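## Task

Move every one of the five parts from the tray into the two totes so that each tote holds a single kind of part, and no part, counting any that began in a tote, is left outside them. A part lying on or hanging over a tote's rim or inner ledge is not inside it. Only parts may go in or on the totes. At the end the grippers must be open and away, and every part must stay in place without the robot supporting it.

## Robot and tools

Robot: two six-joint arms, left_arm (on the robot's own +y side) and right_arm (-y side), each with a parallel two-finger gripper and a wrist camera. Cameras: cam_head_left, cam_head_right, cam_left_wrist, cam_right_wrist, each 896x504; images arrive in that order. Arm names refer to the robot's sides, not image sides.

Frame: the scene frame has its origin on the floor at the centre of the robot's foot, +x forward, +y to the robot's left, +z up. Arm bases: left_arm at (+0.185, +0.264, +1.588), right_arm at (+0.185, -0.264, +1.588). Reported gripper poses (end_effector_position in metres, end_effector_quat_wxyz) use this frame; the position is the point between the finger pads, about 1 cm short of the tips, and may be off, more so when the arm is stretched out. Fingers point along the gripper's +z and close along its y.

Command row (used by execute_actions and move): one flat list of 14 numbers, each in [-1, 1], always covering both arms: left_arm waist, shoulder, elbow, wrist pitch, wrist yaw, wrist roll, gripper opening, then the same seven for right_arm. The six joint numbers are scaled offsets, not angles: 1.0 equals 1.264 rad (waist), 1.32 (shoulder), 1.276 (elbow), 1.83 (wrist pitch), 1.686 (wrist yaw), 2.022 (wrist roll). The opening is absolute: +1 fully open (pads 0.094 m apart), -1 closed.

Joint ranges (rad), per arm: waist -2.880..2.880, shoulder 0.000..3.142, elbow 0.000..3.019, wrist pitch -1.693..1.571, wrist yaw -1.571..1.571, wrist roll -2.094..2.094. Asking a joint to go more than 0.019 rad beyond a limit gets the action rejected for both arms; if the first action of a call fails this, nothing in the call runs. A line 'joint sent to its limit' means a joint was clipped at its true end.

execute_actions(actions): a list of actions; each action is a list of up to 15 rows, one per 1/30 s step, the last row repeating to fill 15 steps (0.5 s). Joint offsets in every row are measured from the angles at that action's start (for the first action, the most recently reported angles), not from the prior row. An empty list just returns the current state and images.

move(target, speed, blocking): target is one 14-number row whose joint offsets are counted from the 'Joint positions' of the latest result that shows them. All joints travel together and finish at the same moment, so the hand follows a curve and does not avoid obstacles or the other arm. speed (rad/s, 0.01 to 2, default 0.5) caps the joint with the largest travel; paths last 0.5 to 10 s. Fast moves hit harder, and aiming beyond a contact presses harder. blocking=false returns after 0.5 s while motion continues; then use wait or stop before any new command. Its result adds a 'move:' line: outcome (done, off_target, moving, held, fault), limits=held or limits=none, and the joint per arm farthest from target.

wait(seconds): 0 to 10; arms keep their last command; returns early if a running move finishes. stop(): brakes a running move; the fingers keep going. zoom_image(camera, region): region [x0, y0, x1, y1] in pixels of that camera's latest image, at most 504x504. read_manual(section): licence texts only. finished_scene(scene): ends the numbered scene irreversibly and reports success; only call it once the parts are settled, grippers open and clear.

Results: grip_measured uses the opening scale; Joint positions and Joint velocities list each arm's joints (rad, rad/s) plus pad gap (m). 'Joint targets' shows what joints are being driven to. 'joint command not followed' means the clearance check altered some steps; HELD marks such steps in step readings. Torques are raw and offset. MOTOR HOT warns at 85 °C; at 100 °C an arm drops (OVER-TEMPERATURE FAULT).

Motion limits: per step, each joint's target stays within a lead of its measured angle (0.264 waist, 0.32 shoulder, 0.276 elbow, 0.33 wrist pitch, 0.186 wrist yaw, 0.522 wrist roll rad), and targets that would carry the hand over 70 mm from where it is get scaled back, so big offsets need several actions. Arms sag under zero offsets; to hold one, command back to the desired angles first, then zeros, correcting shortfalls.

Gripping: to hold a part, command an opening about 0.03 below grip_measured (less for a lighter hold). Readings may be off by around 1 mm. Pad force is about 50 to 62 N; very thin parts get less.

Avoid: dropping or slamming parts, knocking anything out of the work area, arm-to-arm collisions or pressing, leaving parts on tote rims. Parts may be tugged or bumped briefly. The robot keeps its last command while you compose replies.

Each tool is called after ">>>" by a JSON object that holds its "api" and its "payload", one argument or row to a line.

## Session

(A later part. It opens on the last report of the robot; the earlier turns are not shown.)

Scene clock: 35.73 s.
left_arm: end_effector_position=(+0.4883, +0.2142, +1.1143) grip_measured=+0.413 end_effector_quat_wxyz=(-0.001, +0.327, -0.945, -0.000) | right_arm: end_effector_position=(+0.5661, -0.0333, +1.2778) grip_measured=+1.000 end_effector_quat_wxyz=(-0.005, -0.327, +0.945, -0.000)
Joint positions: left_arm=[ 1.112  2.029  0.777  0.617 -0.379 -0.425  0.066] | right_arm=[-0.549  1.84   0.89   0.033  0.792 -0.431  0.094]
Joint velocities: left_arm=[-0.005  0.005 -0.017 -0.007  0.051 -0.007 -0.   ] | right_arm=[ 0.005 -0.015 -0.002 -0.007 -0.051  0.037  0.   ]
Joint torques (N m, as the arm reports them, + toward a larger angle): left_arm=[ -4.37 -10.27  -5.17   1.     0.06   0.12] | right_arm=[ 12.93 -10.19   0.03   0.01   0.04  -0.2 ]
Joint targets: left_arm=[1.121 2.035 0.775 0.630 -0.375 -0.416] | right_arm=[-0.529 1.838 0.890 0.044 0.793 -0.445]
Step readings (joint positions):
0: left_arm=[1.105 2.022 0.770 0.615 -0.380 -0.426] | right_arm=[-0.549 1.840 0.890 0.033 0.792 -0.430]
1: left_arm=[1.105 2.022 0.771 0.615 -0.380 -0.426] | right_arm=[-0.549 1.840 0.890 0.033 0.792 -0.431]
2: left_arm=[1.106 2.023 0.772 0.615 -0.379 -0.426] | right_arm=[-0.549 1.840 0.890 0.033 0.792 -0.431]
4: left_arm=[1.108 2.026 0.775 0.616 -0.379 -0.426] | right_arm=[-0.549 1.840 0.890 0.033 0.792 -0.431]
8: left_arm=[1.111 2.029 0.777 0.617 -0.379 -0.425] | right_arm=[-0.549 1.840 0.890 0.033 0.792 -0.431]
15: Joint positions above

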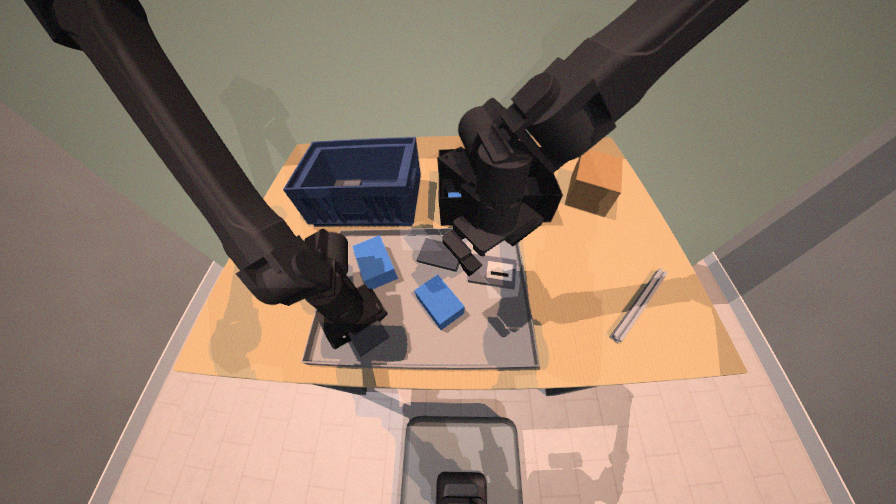

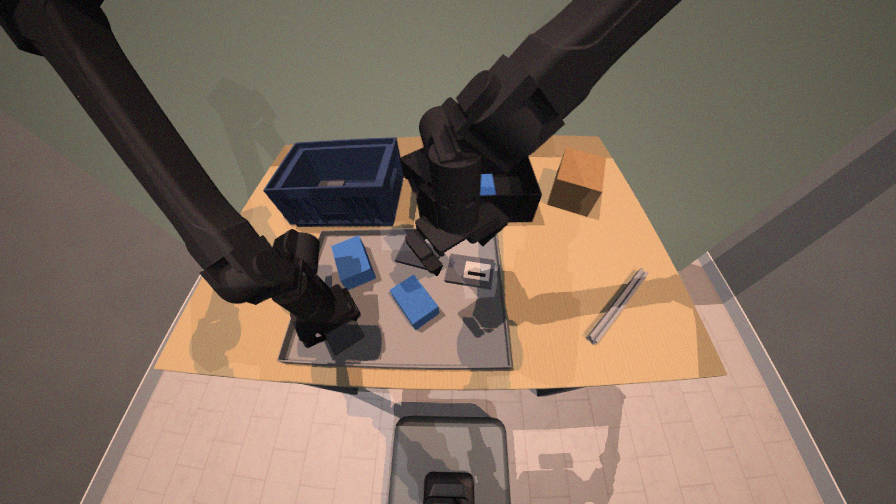

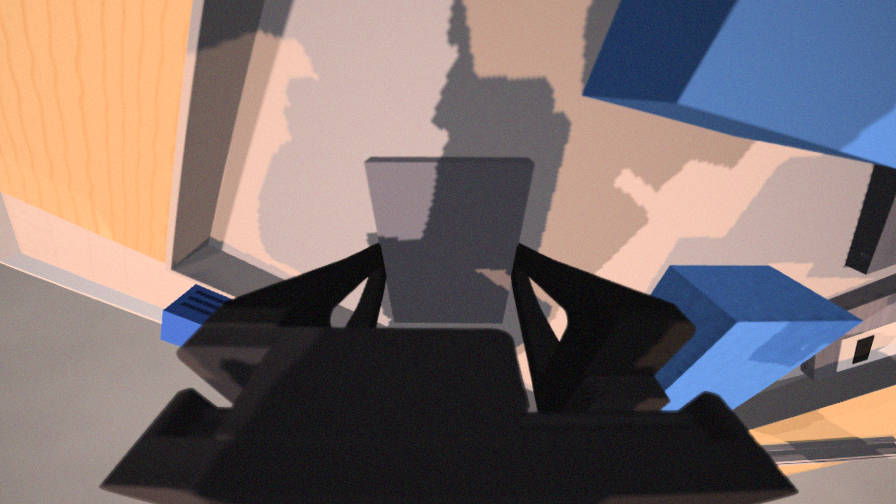

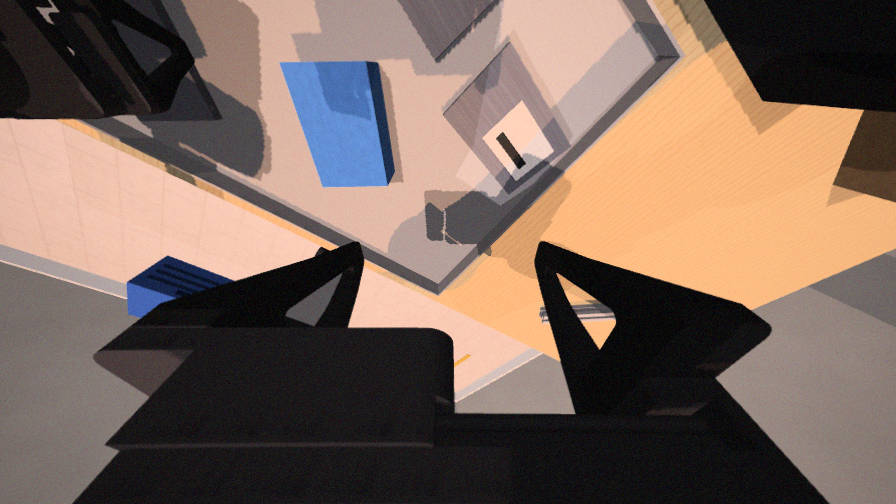

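>>> {"api": "move", "payload": {
  "target": [-0.1513,-0.4721,-0.2122,-0.2287,-0.0819,-0.2473,0.35,0.0158,-0.0015,0,0.006,0.001,-0.0074,1.0],
  "speed": 0.8
}}

Scene clock: 41.73 s.
left_arm: end_effector_position=(+0.5280, +0.2332, +1.2936) grip_measured=+0.413 end_effector_quat_wxyz=(+0.001, +0.495, -0.869, +0.002) | right_arm: end_effector_position=(+0.5661, -0.0333, +1.2778) grip_measured=+1.000 end_effector_quat_wxyz=(-0.005, -0.327, +0.945, -0.000)
Joint positions: left_arm=[ 0.935  1.41   0.512  0.208 -0.513 -0.916  0.066] | right_arm=[-0.549  1.84   0.89   0.033  0.792 -0.431  0.094]
Joint velocities: left_arm=[-0.005  0.005 -0.002  0.002 -0.066 -0.007 -0.001] | right_arm=[-0.005  0.015 -0.002 -0.012  0.037  0.007  0.   ]
Joint torques (N m, as the arm reports them, + toward a larger angle): left_arm=[ -5.27 -10.12  -2.34   0.11  -0.24  -0.07] | right_arm=[ 12.98 -10.15  -0.02  -0.01   0.04  -0.2 ]
Joint targets: left_arm=[0.921 1.406 0.506 0.198 -0.517 -0.925] | right_arm=[-0.529 1.838 0.890 0.044 0.793 -0.446]
move: done; limits=none; left_arm: farthest joint: the waist, 0.014 radians from its target (0.191 radians at the start); right_arm: farthest joint: the waist, 0.020 radians from its target (0.020 radians at the start)

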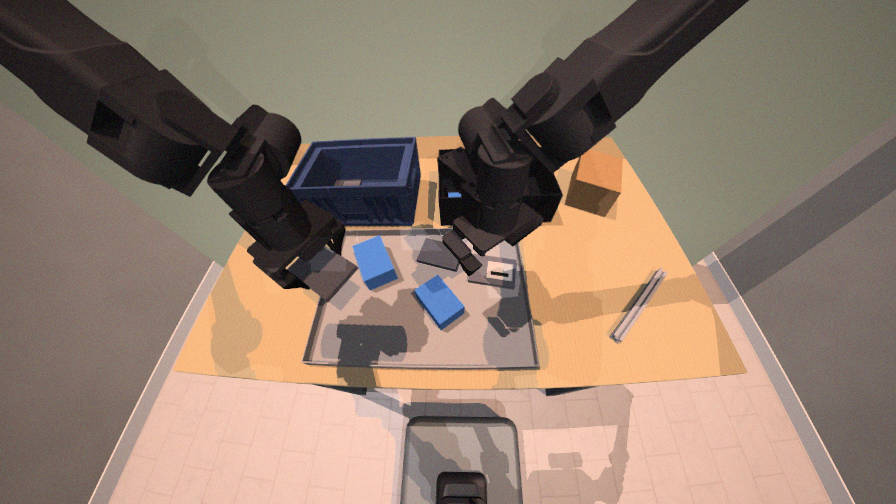

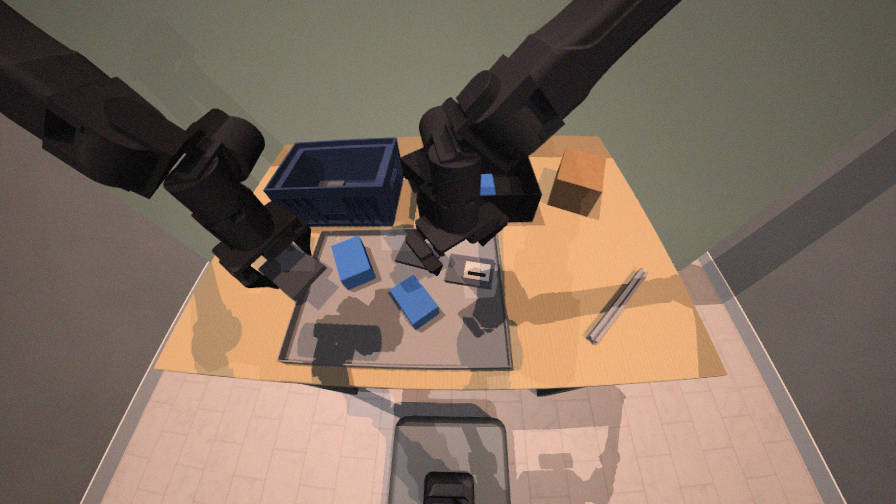

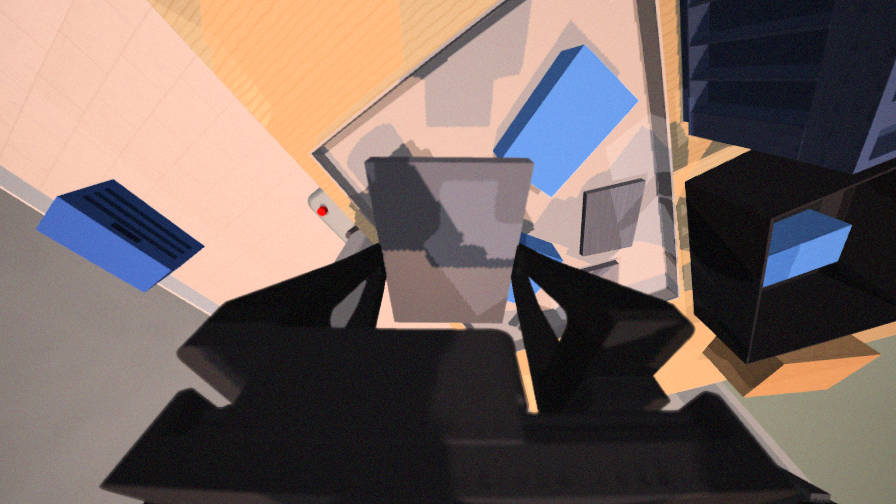

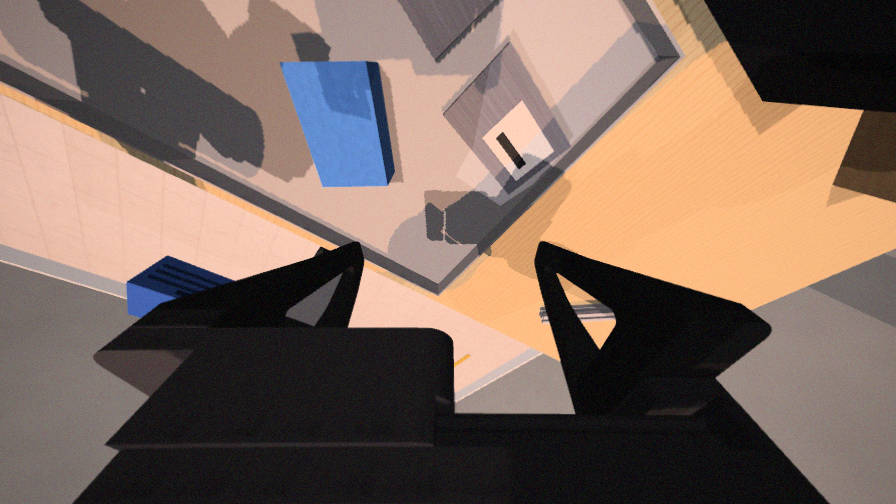

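>>> {"api": "execute_actions", "payload": {
  "actions": []
}}

Scene clock: 44.07 s.
left_arm: end_effector_position=(+0.5280, +0.2332, +1.2936) grip_measured=+0.413 end_effector_quat_wxyz=(+0.001, +0.495, -0.869, +0.002) | right_arm: end_effector_position=(+0.5661, -0.0333, +1.2778) grip_measured=+1.000 end_effector_quat_wxyz=(-0.005, -0.327, +0.945, -0.000)
Joint positions: left_arm=[ 0.935  1.41   0.512  0.208 -0.513 -0.916  0.066] | right_arm=[-0.549  1.84   0.89   0.033  0.792 -0.431  0.094]
Joint velocities: left_arm=[ 0.005  0.015 -0.007  0.017 -0.066  0.066 -0.   ] | right_arm=[-0.005 -0.005 -0.002 -0.022  0.051 -0.037  0.   ]
Joint torques (N m, as the arm reports them, + toward a larger angle): left_arm=[ -5.3  -10.12  -2.27   0.16  -0.22  -0.08] | right_arm=[ 12.98 -10.03  -0.02   0.03   0.04  -0.19]
Joint targets: left_arm=[0.921 1.406 0.506 0.198 -0.517 -0.925] | right_arm=[-0.529 1.838 0.890 0.044 0.793 -0.446]

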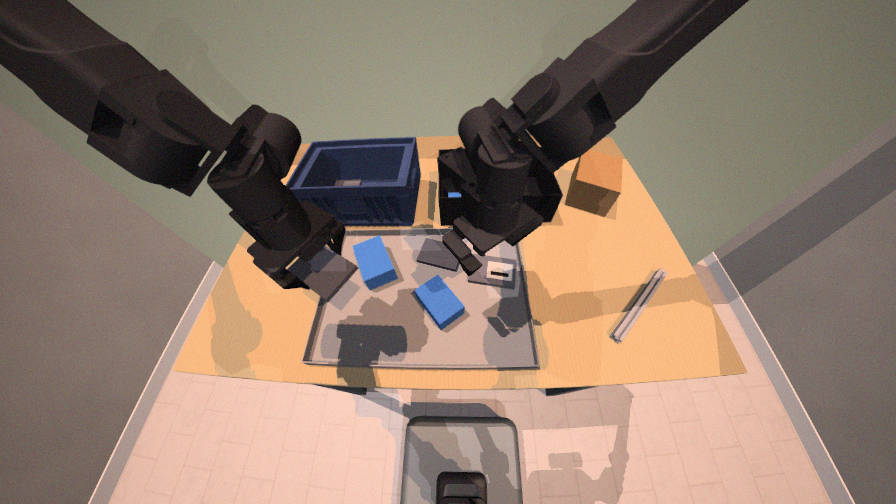

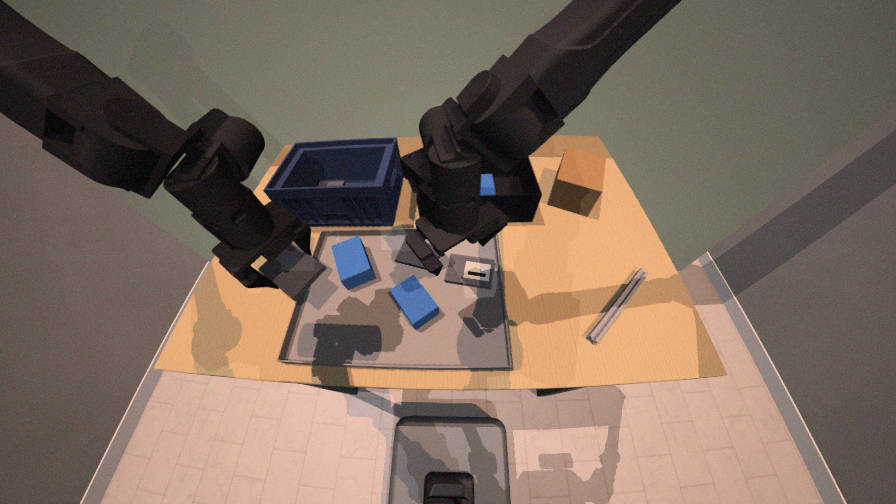

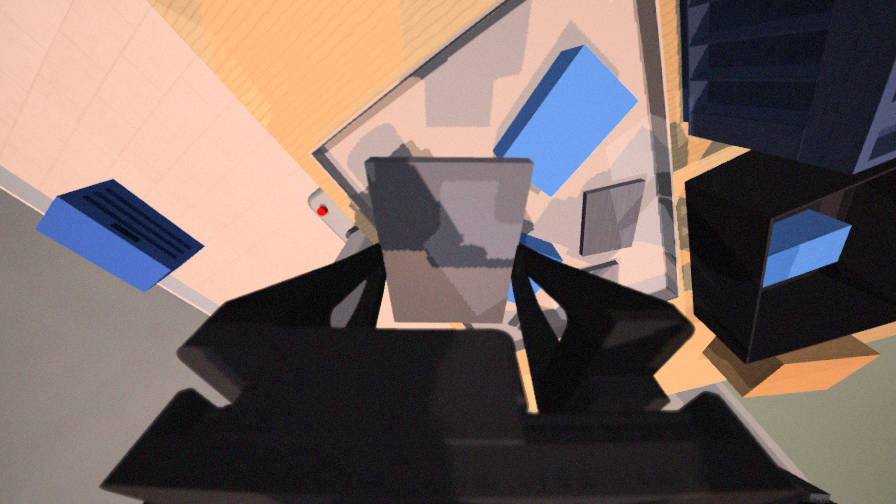

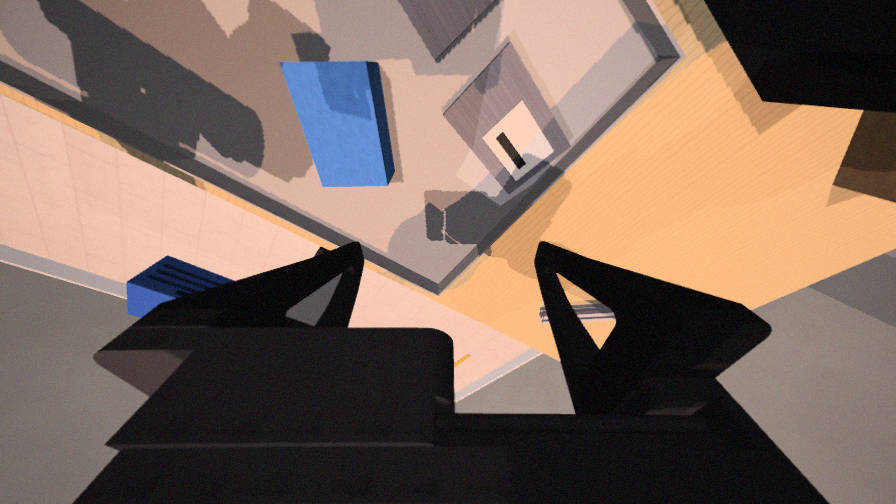

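>>> {"api": "move", "payload": {
  "target": [-0.0936,0.1208,0.8016,-0.4817,-0.0515,-0.3096,0.35, 0.0404,0.2444,0.1785,0.0556,0.0133,-0.004,1.0],
  "speed": 0.7
}}

Scene clock: 49.17 s.
left_arm: end_effector_position=(+0.8680, +0.2401, +1.3339) grip_measured=+0.413 end_effector_quat_wxyz=(-0.005, +0.712, -0.702, +0.002) | right_arm: end_effector_position=(+0.5444, +0.0552, +1.2086) grip_measured=+1.000 end_effector_quat_wxyz=(+0.000, -0.338, +0.941, -0.002)
Joint positions: left_arm=[ 0.838  1.57   1.517 -0.663 -0.596 -1.533  0.066] | right_arm=[-0.52   2.161  1.11   0.124  0.811 -0.431  0.094]
Joint velocities: left_arm=[-0.005 -0.015  0.007  0.007 -0.007 -0.037 -0.   ] | right_arm=[-0.005  0.005 -0.027  0.002 -0.022 -0.11   0.   ]
Joint torques (N m, as the arm reports them, + toward a larger angle): left_arm=[-10.64 -18.42   6.74   0.04  -0.27  -0.07] | right_arm=[ 15.64 -10.13   0.24   0.03   0.08  -0.14]
Joint targets: left_arm=[0.816 1.570 1.535 -0.673 -0.600 -1.542] | right_arm=[-0.498 2.163 1.118 0.135 0.814 -0.439]
move: off_target (left_arm, right_arm); limits=none; left_arm: farthest joint: the waist, 0.021 radians from its target (0.118 radians at the start); right_arm: farthest joint: the waist, 0.023 radians from its target (0.052 radians at the start)

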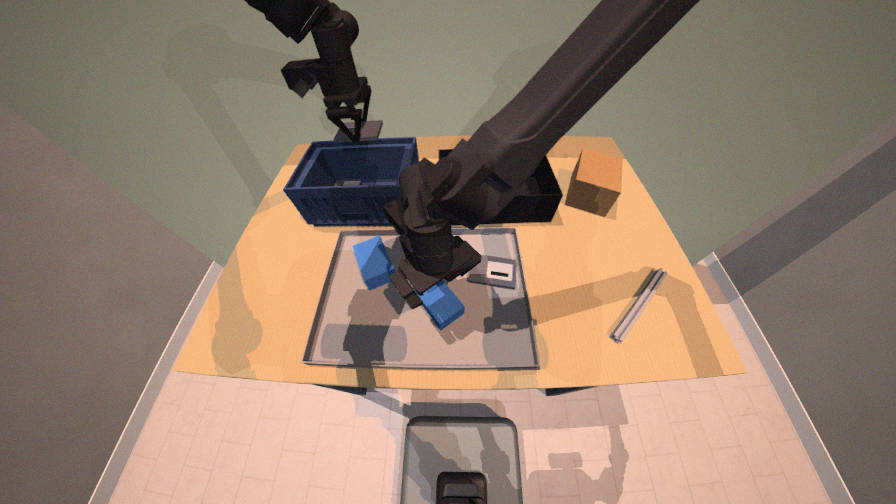

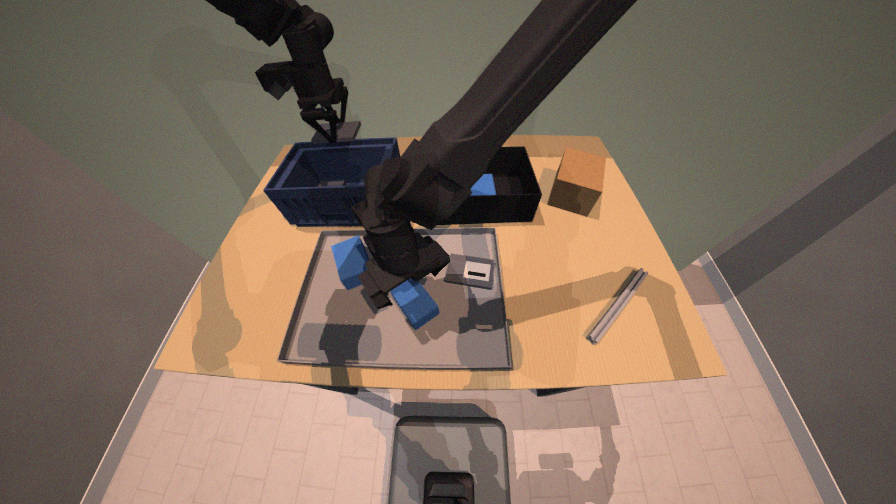

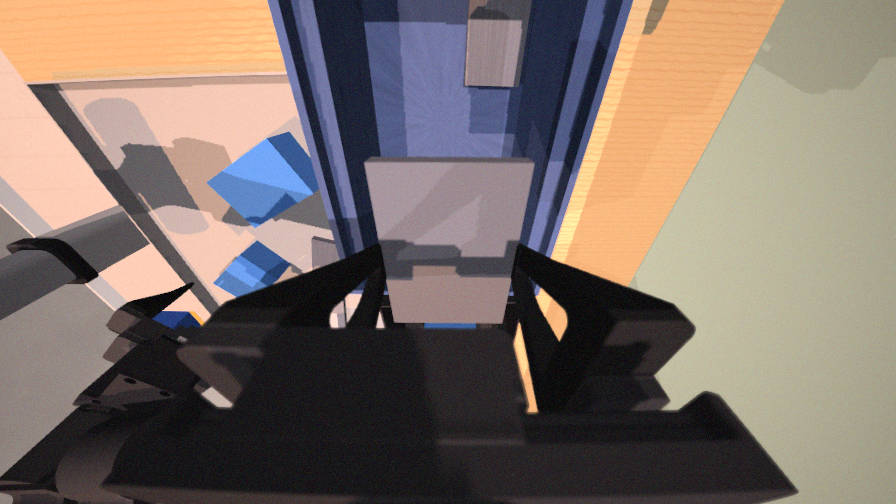

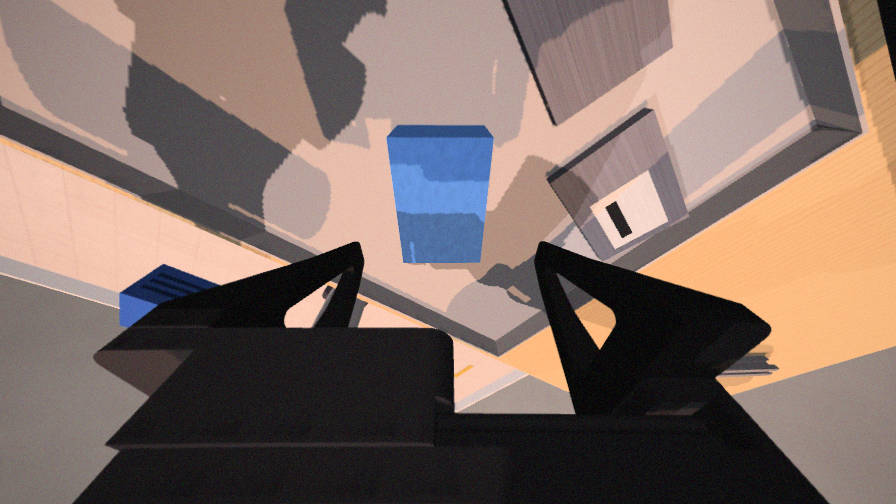

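>>> {"api": "zoom_image", "payload": {
  "camera": "cam_left_wrist",
  "region": [250, 0, 650, 225]
}}

Region (250, 0, 650, 225) of cam_left_wrist's 896x504 image, scaled by 1.260, with more detail than that image has; it fills the top 284 rows of this view, and the rest is white.

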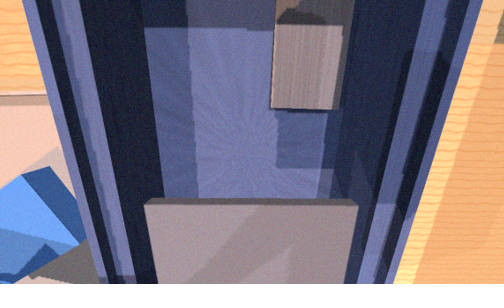

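>>> {"api": "move", "payload": {
  "target": [0.1322,0.2836,0.1859,0.1175,0.0776,0.0667,0.35, -0.0658,0.0998,0.09,0.0534,-0.0349,-0.0508,1.0],
  "speed": 0.3
}}

Scene clock: 56.80 s.
left_arm: end_effector_position=(+0.8546, +0.2348, +1.1311) grip_measured=+0.413 end_effector_quat_wxyz=(+0.007, +0.706, -0.708, -0.008) | right_arm: end_effector_position=(+0.5457, +0.0599, +1.1452) grip_measured=+1.000 end_effector_quat_wxyz=(+0.003, -0.336, +0.942, +0.001)
Joint positions: left_arm=[ 1.005  1.962  1.731 -0.459 -0.469 -1.407  0.066] | right_arm=[-0.599  2.287  1.218  0.21   0.755 -0.519  0.094]
Joint velocities: left_arm=[-0.005 -0.015 -0.007 -0.012  0.051 -0.022 -0.002] | right_arm=[ 0.005  0.005 -0.012  0.012 -0.095  0.022  0.   ]
Joint torques (N m, as the arm reports them, + toward a larger angle): left_arm=[ -9.58 -22.32   5.6    0.83   0.02   0.11] | right_arm=[13.64 -9.86 -0.3   0.05 -0.18 -0.21]
Joint targets: left_arm=[1.005 1.945 1.754 -0.448 -0.465 -1.398] | right_arm=[-0.604 2.292 1.225 0.222 0.752 -0.534]
move: off_target (left_arm); limits=none; left_arm: farthest joint: the elbow, 0.023 radians from its target (0.238 radians at the start); right_arm: farthest joint: the wrist roll, 0.015 radians from its target (0.102 radians at the start)

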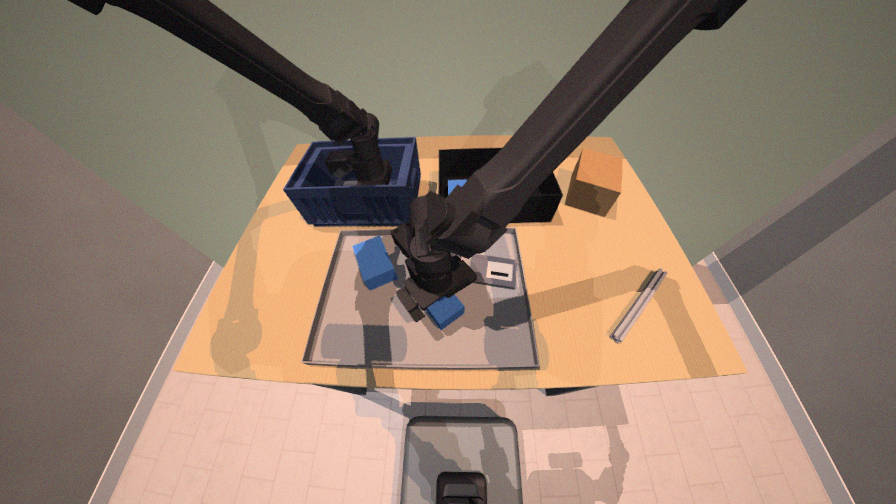

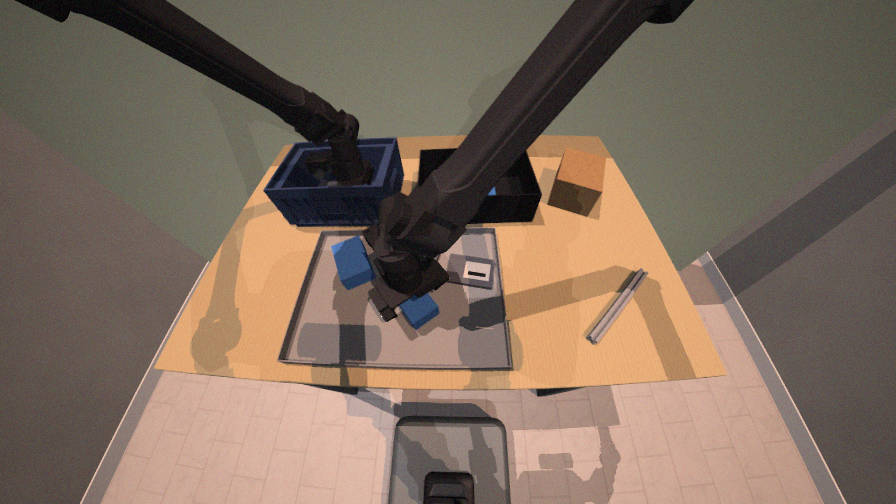

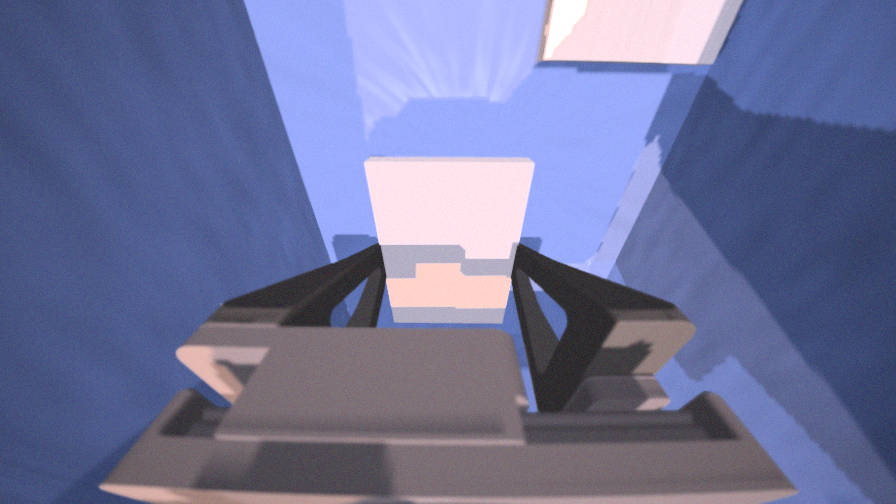

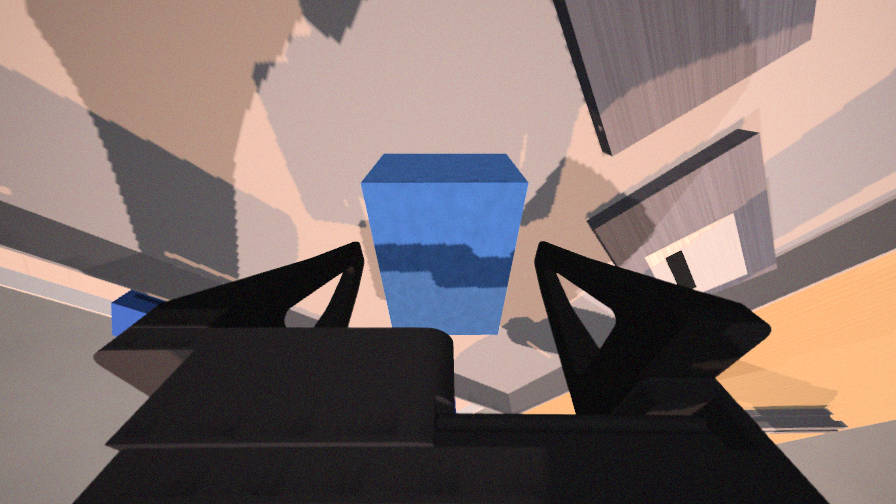

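>>> {"api": "execute_actions", "payload": {
  "actions": [
    [[0,-0.0129,0.021,0.004,0.003,0.0045,0.35,-0.004,0.0038,0.0055,0.0066,-0.0018,-0.0074,0.9],[0,-0.0129,0.024,0.004,0.0035,0.0045,0.35,-0.004,0.0038,0.0055,0.0066,-0.0018,-0.0074,0.8],[0,-0.0129,0.027,0.004,0.004,0.0045,0.35,-0.004,0.0038,0.0055,0.0066,-0.0018,-0.0074,0.7],[0,-0.0129,0.03,0.004,0.0045,0.0045,0.35,-0.004,0.0038,0.0055,0.0066,-0.0018,-0.0074,0.6],[0,-0.0129,0.032,0.004,0.0047,0.0045,0.35,-0.004,0.0038,0.0055,0.0066,-0.0018,-0.0074,0.52],[0,-0.0129,0.034,0.004,0.0047,0.0045,0.35,-0.004,0.0038,0.0055,0.0066,-0.0018,-0.0074,0.45],[0,-0.0129,0.036,0.004,0.0047,0.0045,0.35,-0.004,0.0038,0.0055,0.0066,-0.0018,-0.0074,0.4],[0,-0.0129,0.038,0.004,0.0047,0.0045,0.35,-0.004,0.0038,0.0055,0.0066,-0.0018,-0.0074,0.36],[0,-0.0129,0.0392,0.004,0.0047,0.0045,0.35,-0.004,0.0038,0.0055,0.0066,-0.0018,-0.0074,0.32],[0,-0.0129,0.0392,0.004,0.0047,0.0045,0.35,-0.004,0.0038,0.0055,0.0066,-0.0018,-0.0074,0.29],[0,-0.0129,0.0392,0.004,0.0047,0.0045,0.35,-0.004,0.0038,0.0055,0.0066,-0.0018,-0.0074,0.26],[0,-0.0129,0.0392,0.004,0.0047,0.0045,0.35,-0.004,0.0038,0.0055,0.0066,-0.0018,-0.0074,0.23],[0,-0.0129,0.0392,0.004,0.0047,0.0045,0.35,-0.004,0.0038,0.0055,0.0066,-0.0018,-0.0074,0.21]]
  ]
}}

Scene clock: 59.47 s.
left_arm: end_effector_position=(+0.8699, +0.2388, +1.1351) grip_measured=+0.413 end_effector_quat_wxyz=(-0.002, +0.710, -0.704, +0.000) | right_arm: end_effector_position=(+0.5459, +0.0602, +1.1452) grip_measured=+0.280 end_effector_quat_wxyz=(+0.004, -0.336, +0.942, +0.002)
Joint positions: left_arm=[ 1.005  1.962  1.759 -0.459 -0.465 -1.407  0.066] | right_arm=[-0.599  2.287  1.218  0.212  0.754 -0.52   0.06 ]
Joint velocities: left_arm=[-0.005 -0.005 -0.007  0.007  0.095 -0.022  0.   ] | right_arm=[-0.005 -0.024 -0.002  0.017  0.066  0.022 -0.   ]
Joint torques (N m, as the arm reports them, + toward a larger angle): left_arm=[ -9.48 -21.59   6.01   0.73   0.01   0.12] | right_arm=[13.44 -9.97 -0.34  0.03 -0.14 -0.21]
Joint targets: left_arm=[1.005 1.945 1.781 -0.452 -0.461 -1.398] | right_arm=[-0.604 2.292 1.225 0.223 0.752 -0.534]
Step readings (joint positions):
0: left_arm=[1.005 1.962 1.731 -0.459 -0.469 -1.407] | right_arm=[-0.599 2.287 1.218 0.210 0.755 -0.519]
1: left_arm=[1.005 1.962 1.731 -0.459 -0.468 -1.407] | right_arm=[-0.599 2.287 1.218 0.210 0.755 -0.519]
2: left_arm=[1.005 1.962 1.731 -0.459 -0.468 -1.407] | right_arm=[-0.599 2.287 1.218 0.210 0.754 -0.520]
4: left_arm=[1.005 1.962 1.734 -0.459 -0.466 -1.407] | right_arm=[-0.599 2.287 1.218 0.211 0.754 -0.520]
8: left_arm=[1.005 1.962 1.747 -0.459 -0.465 -1.407] | right_arm=[-0.599 2.287 1.218 0.212 0.754 -0.520]
15: Joint positions above

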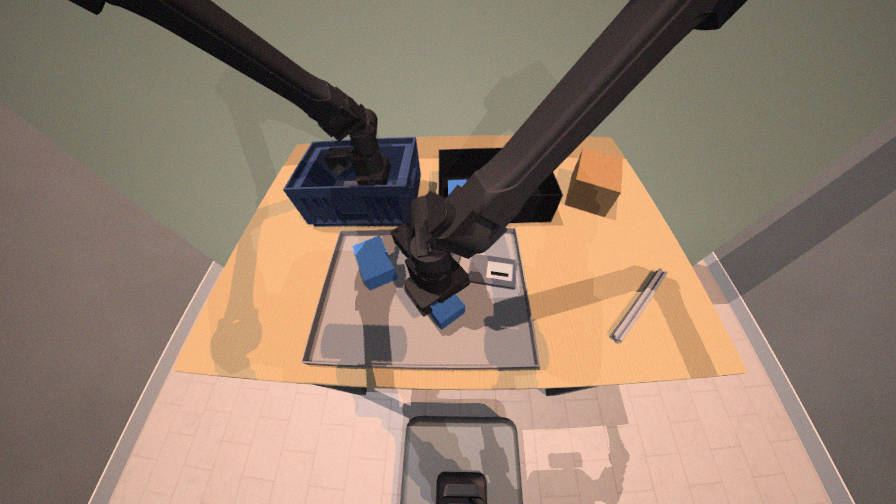

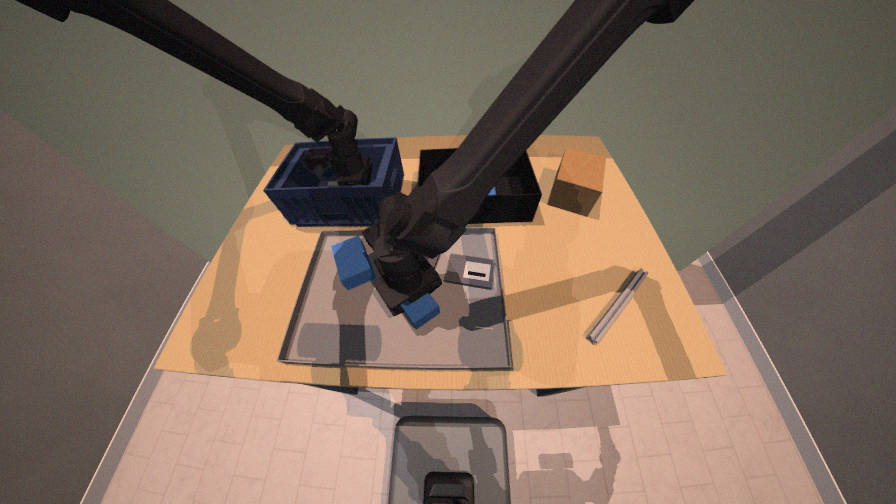

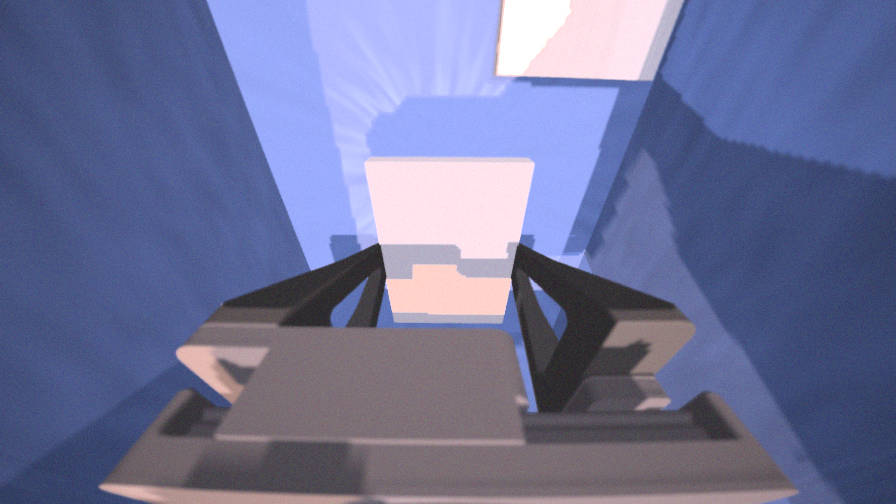

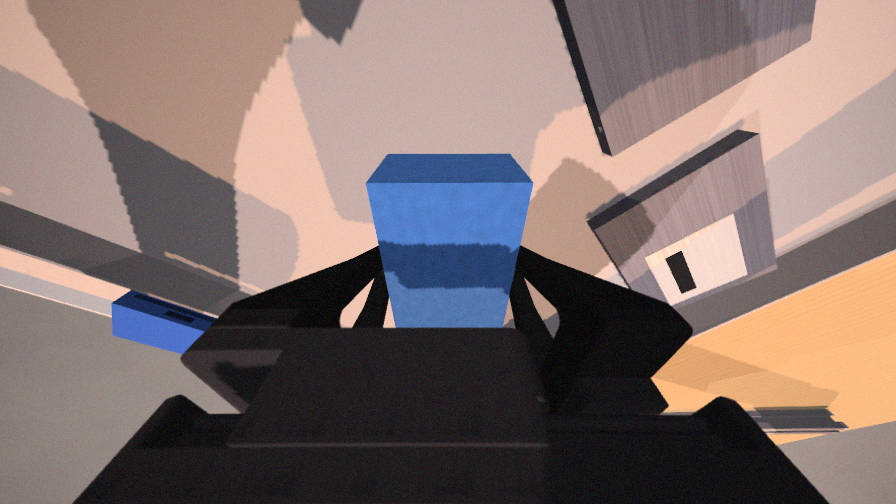

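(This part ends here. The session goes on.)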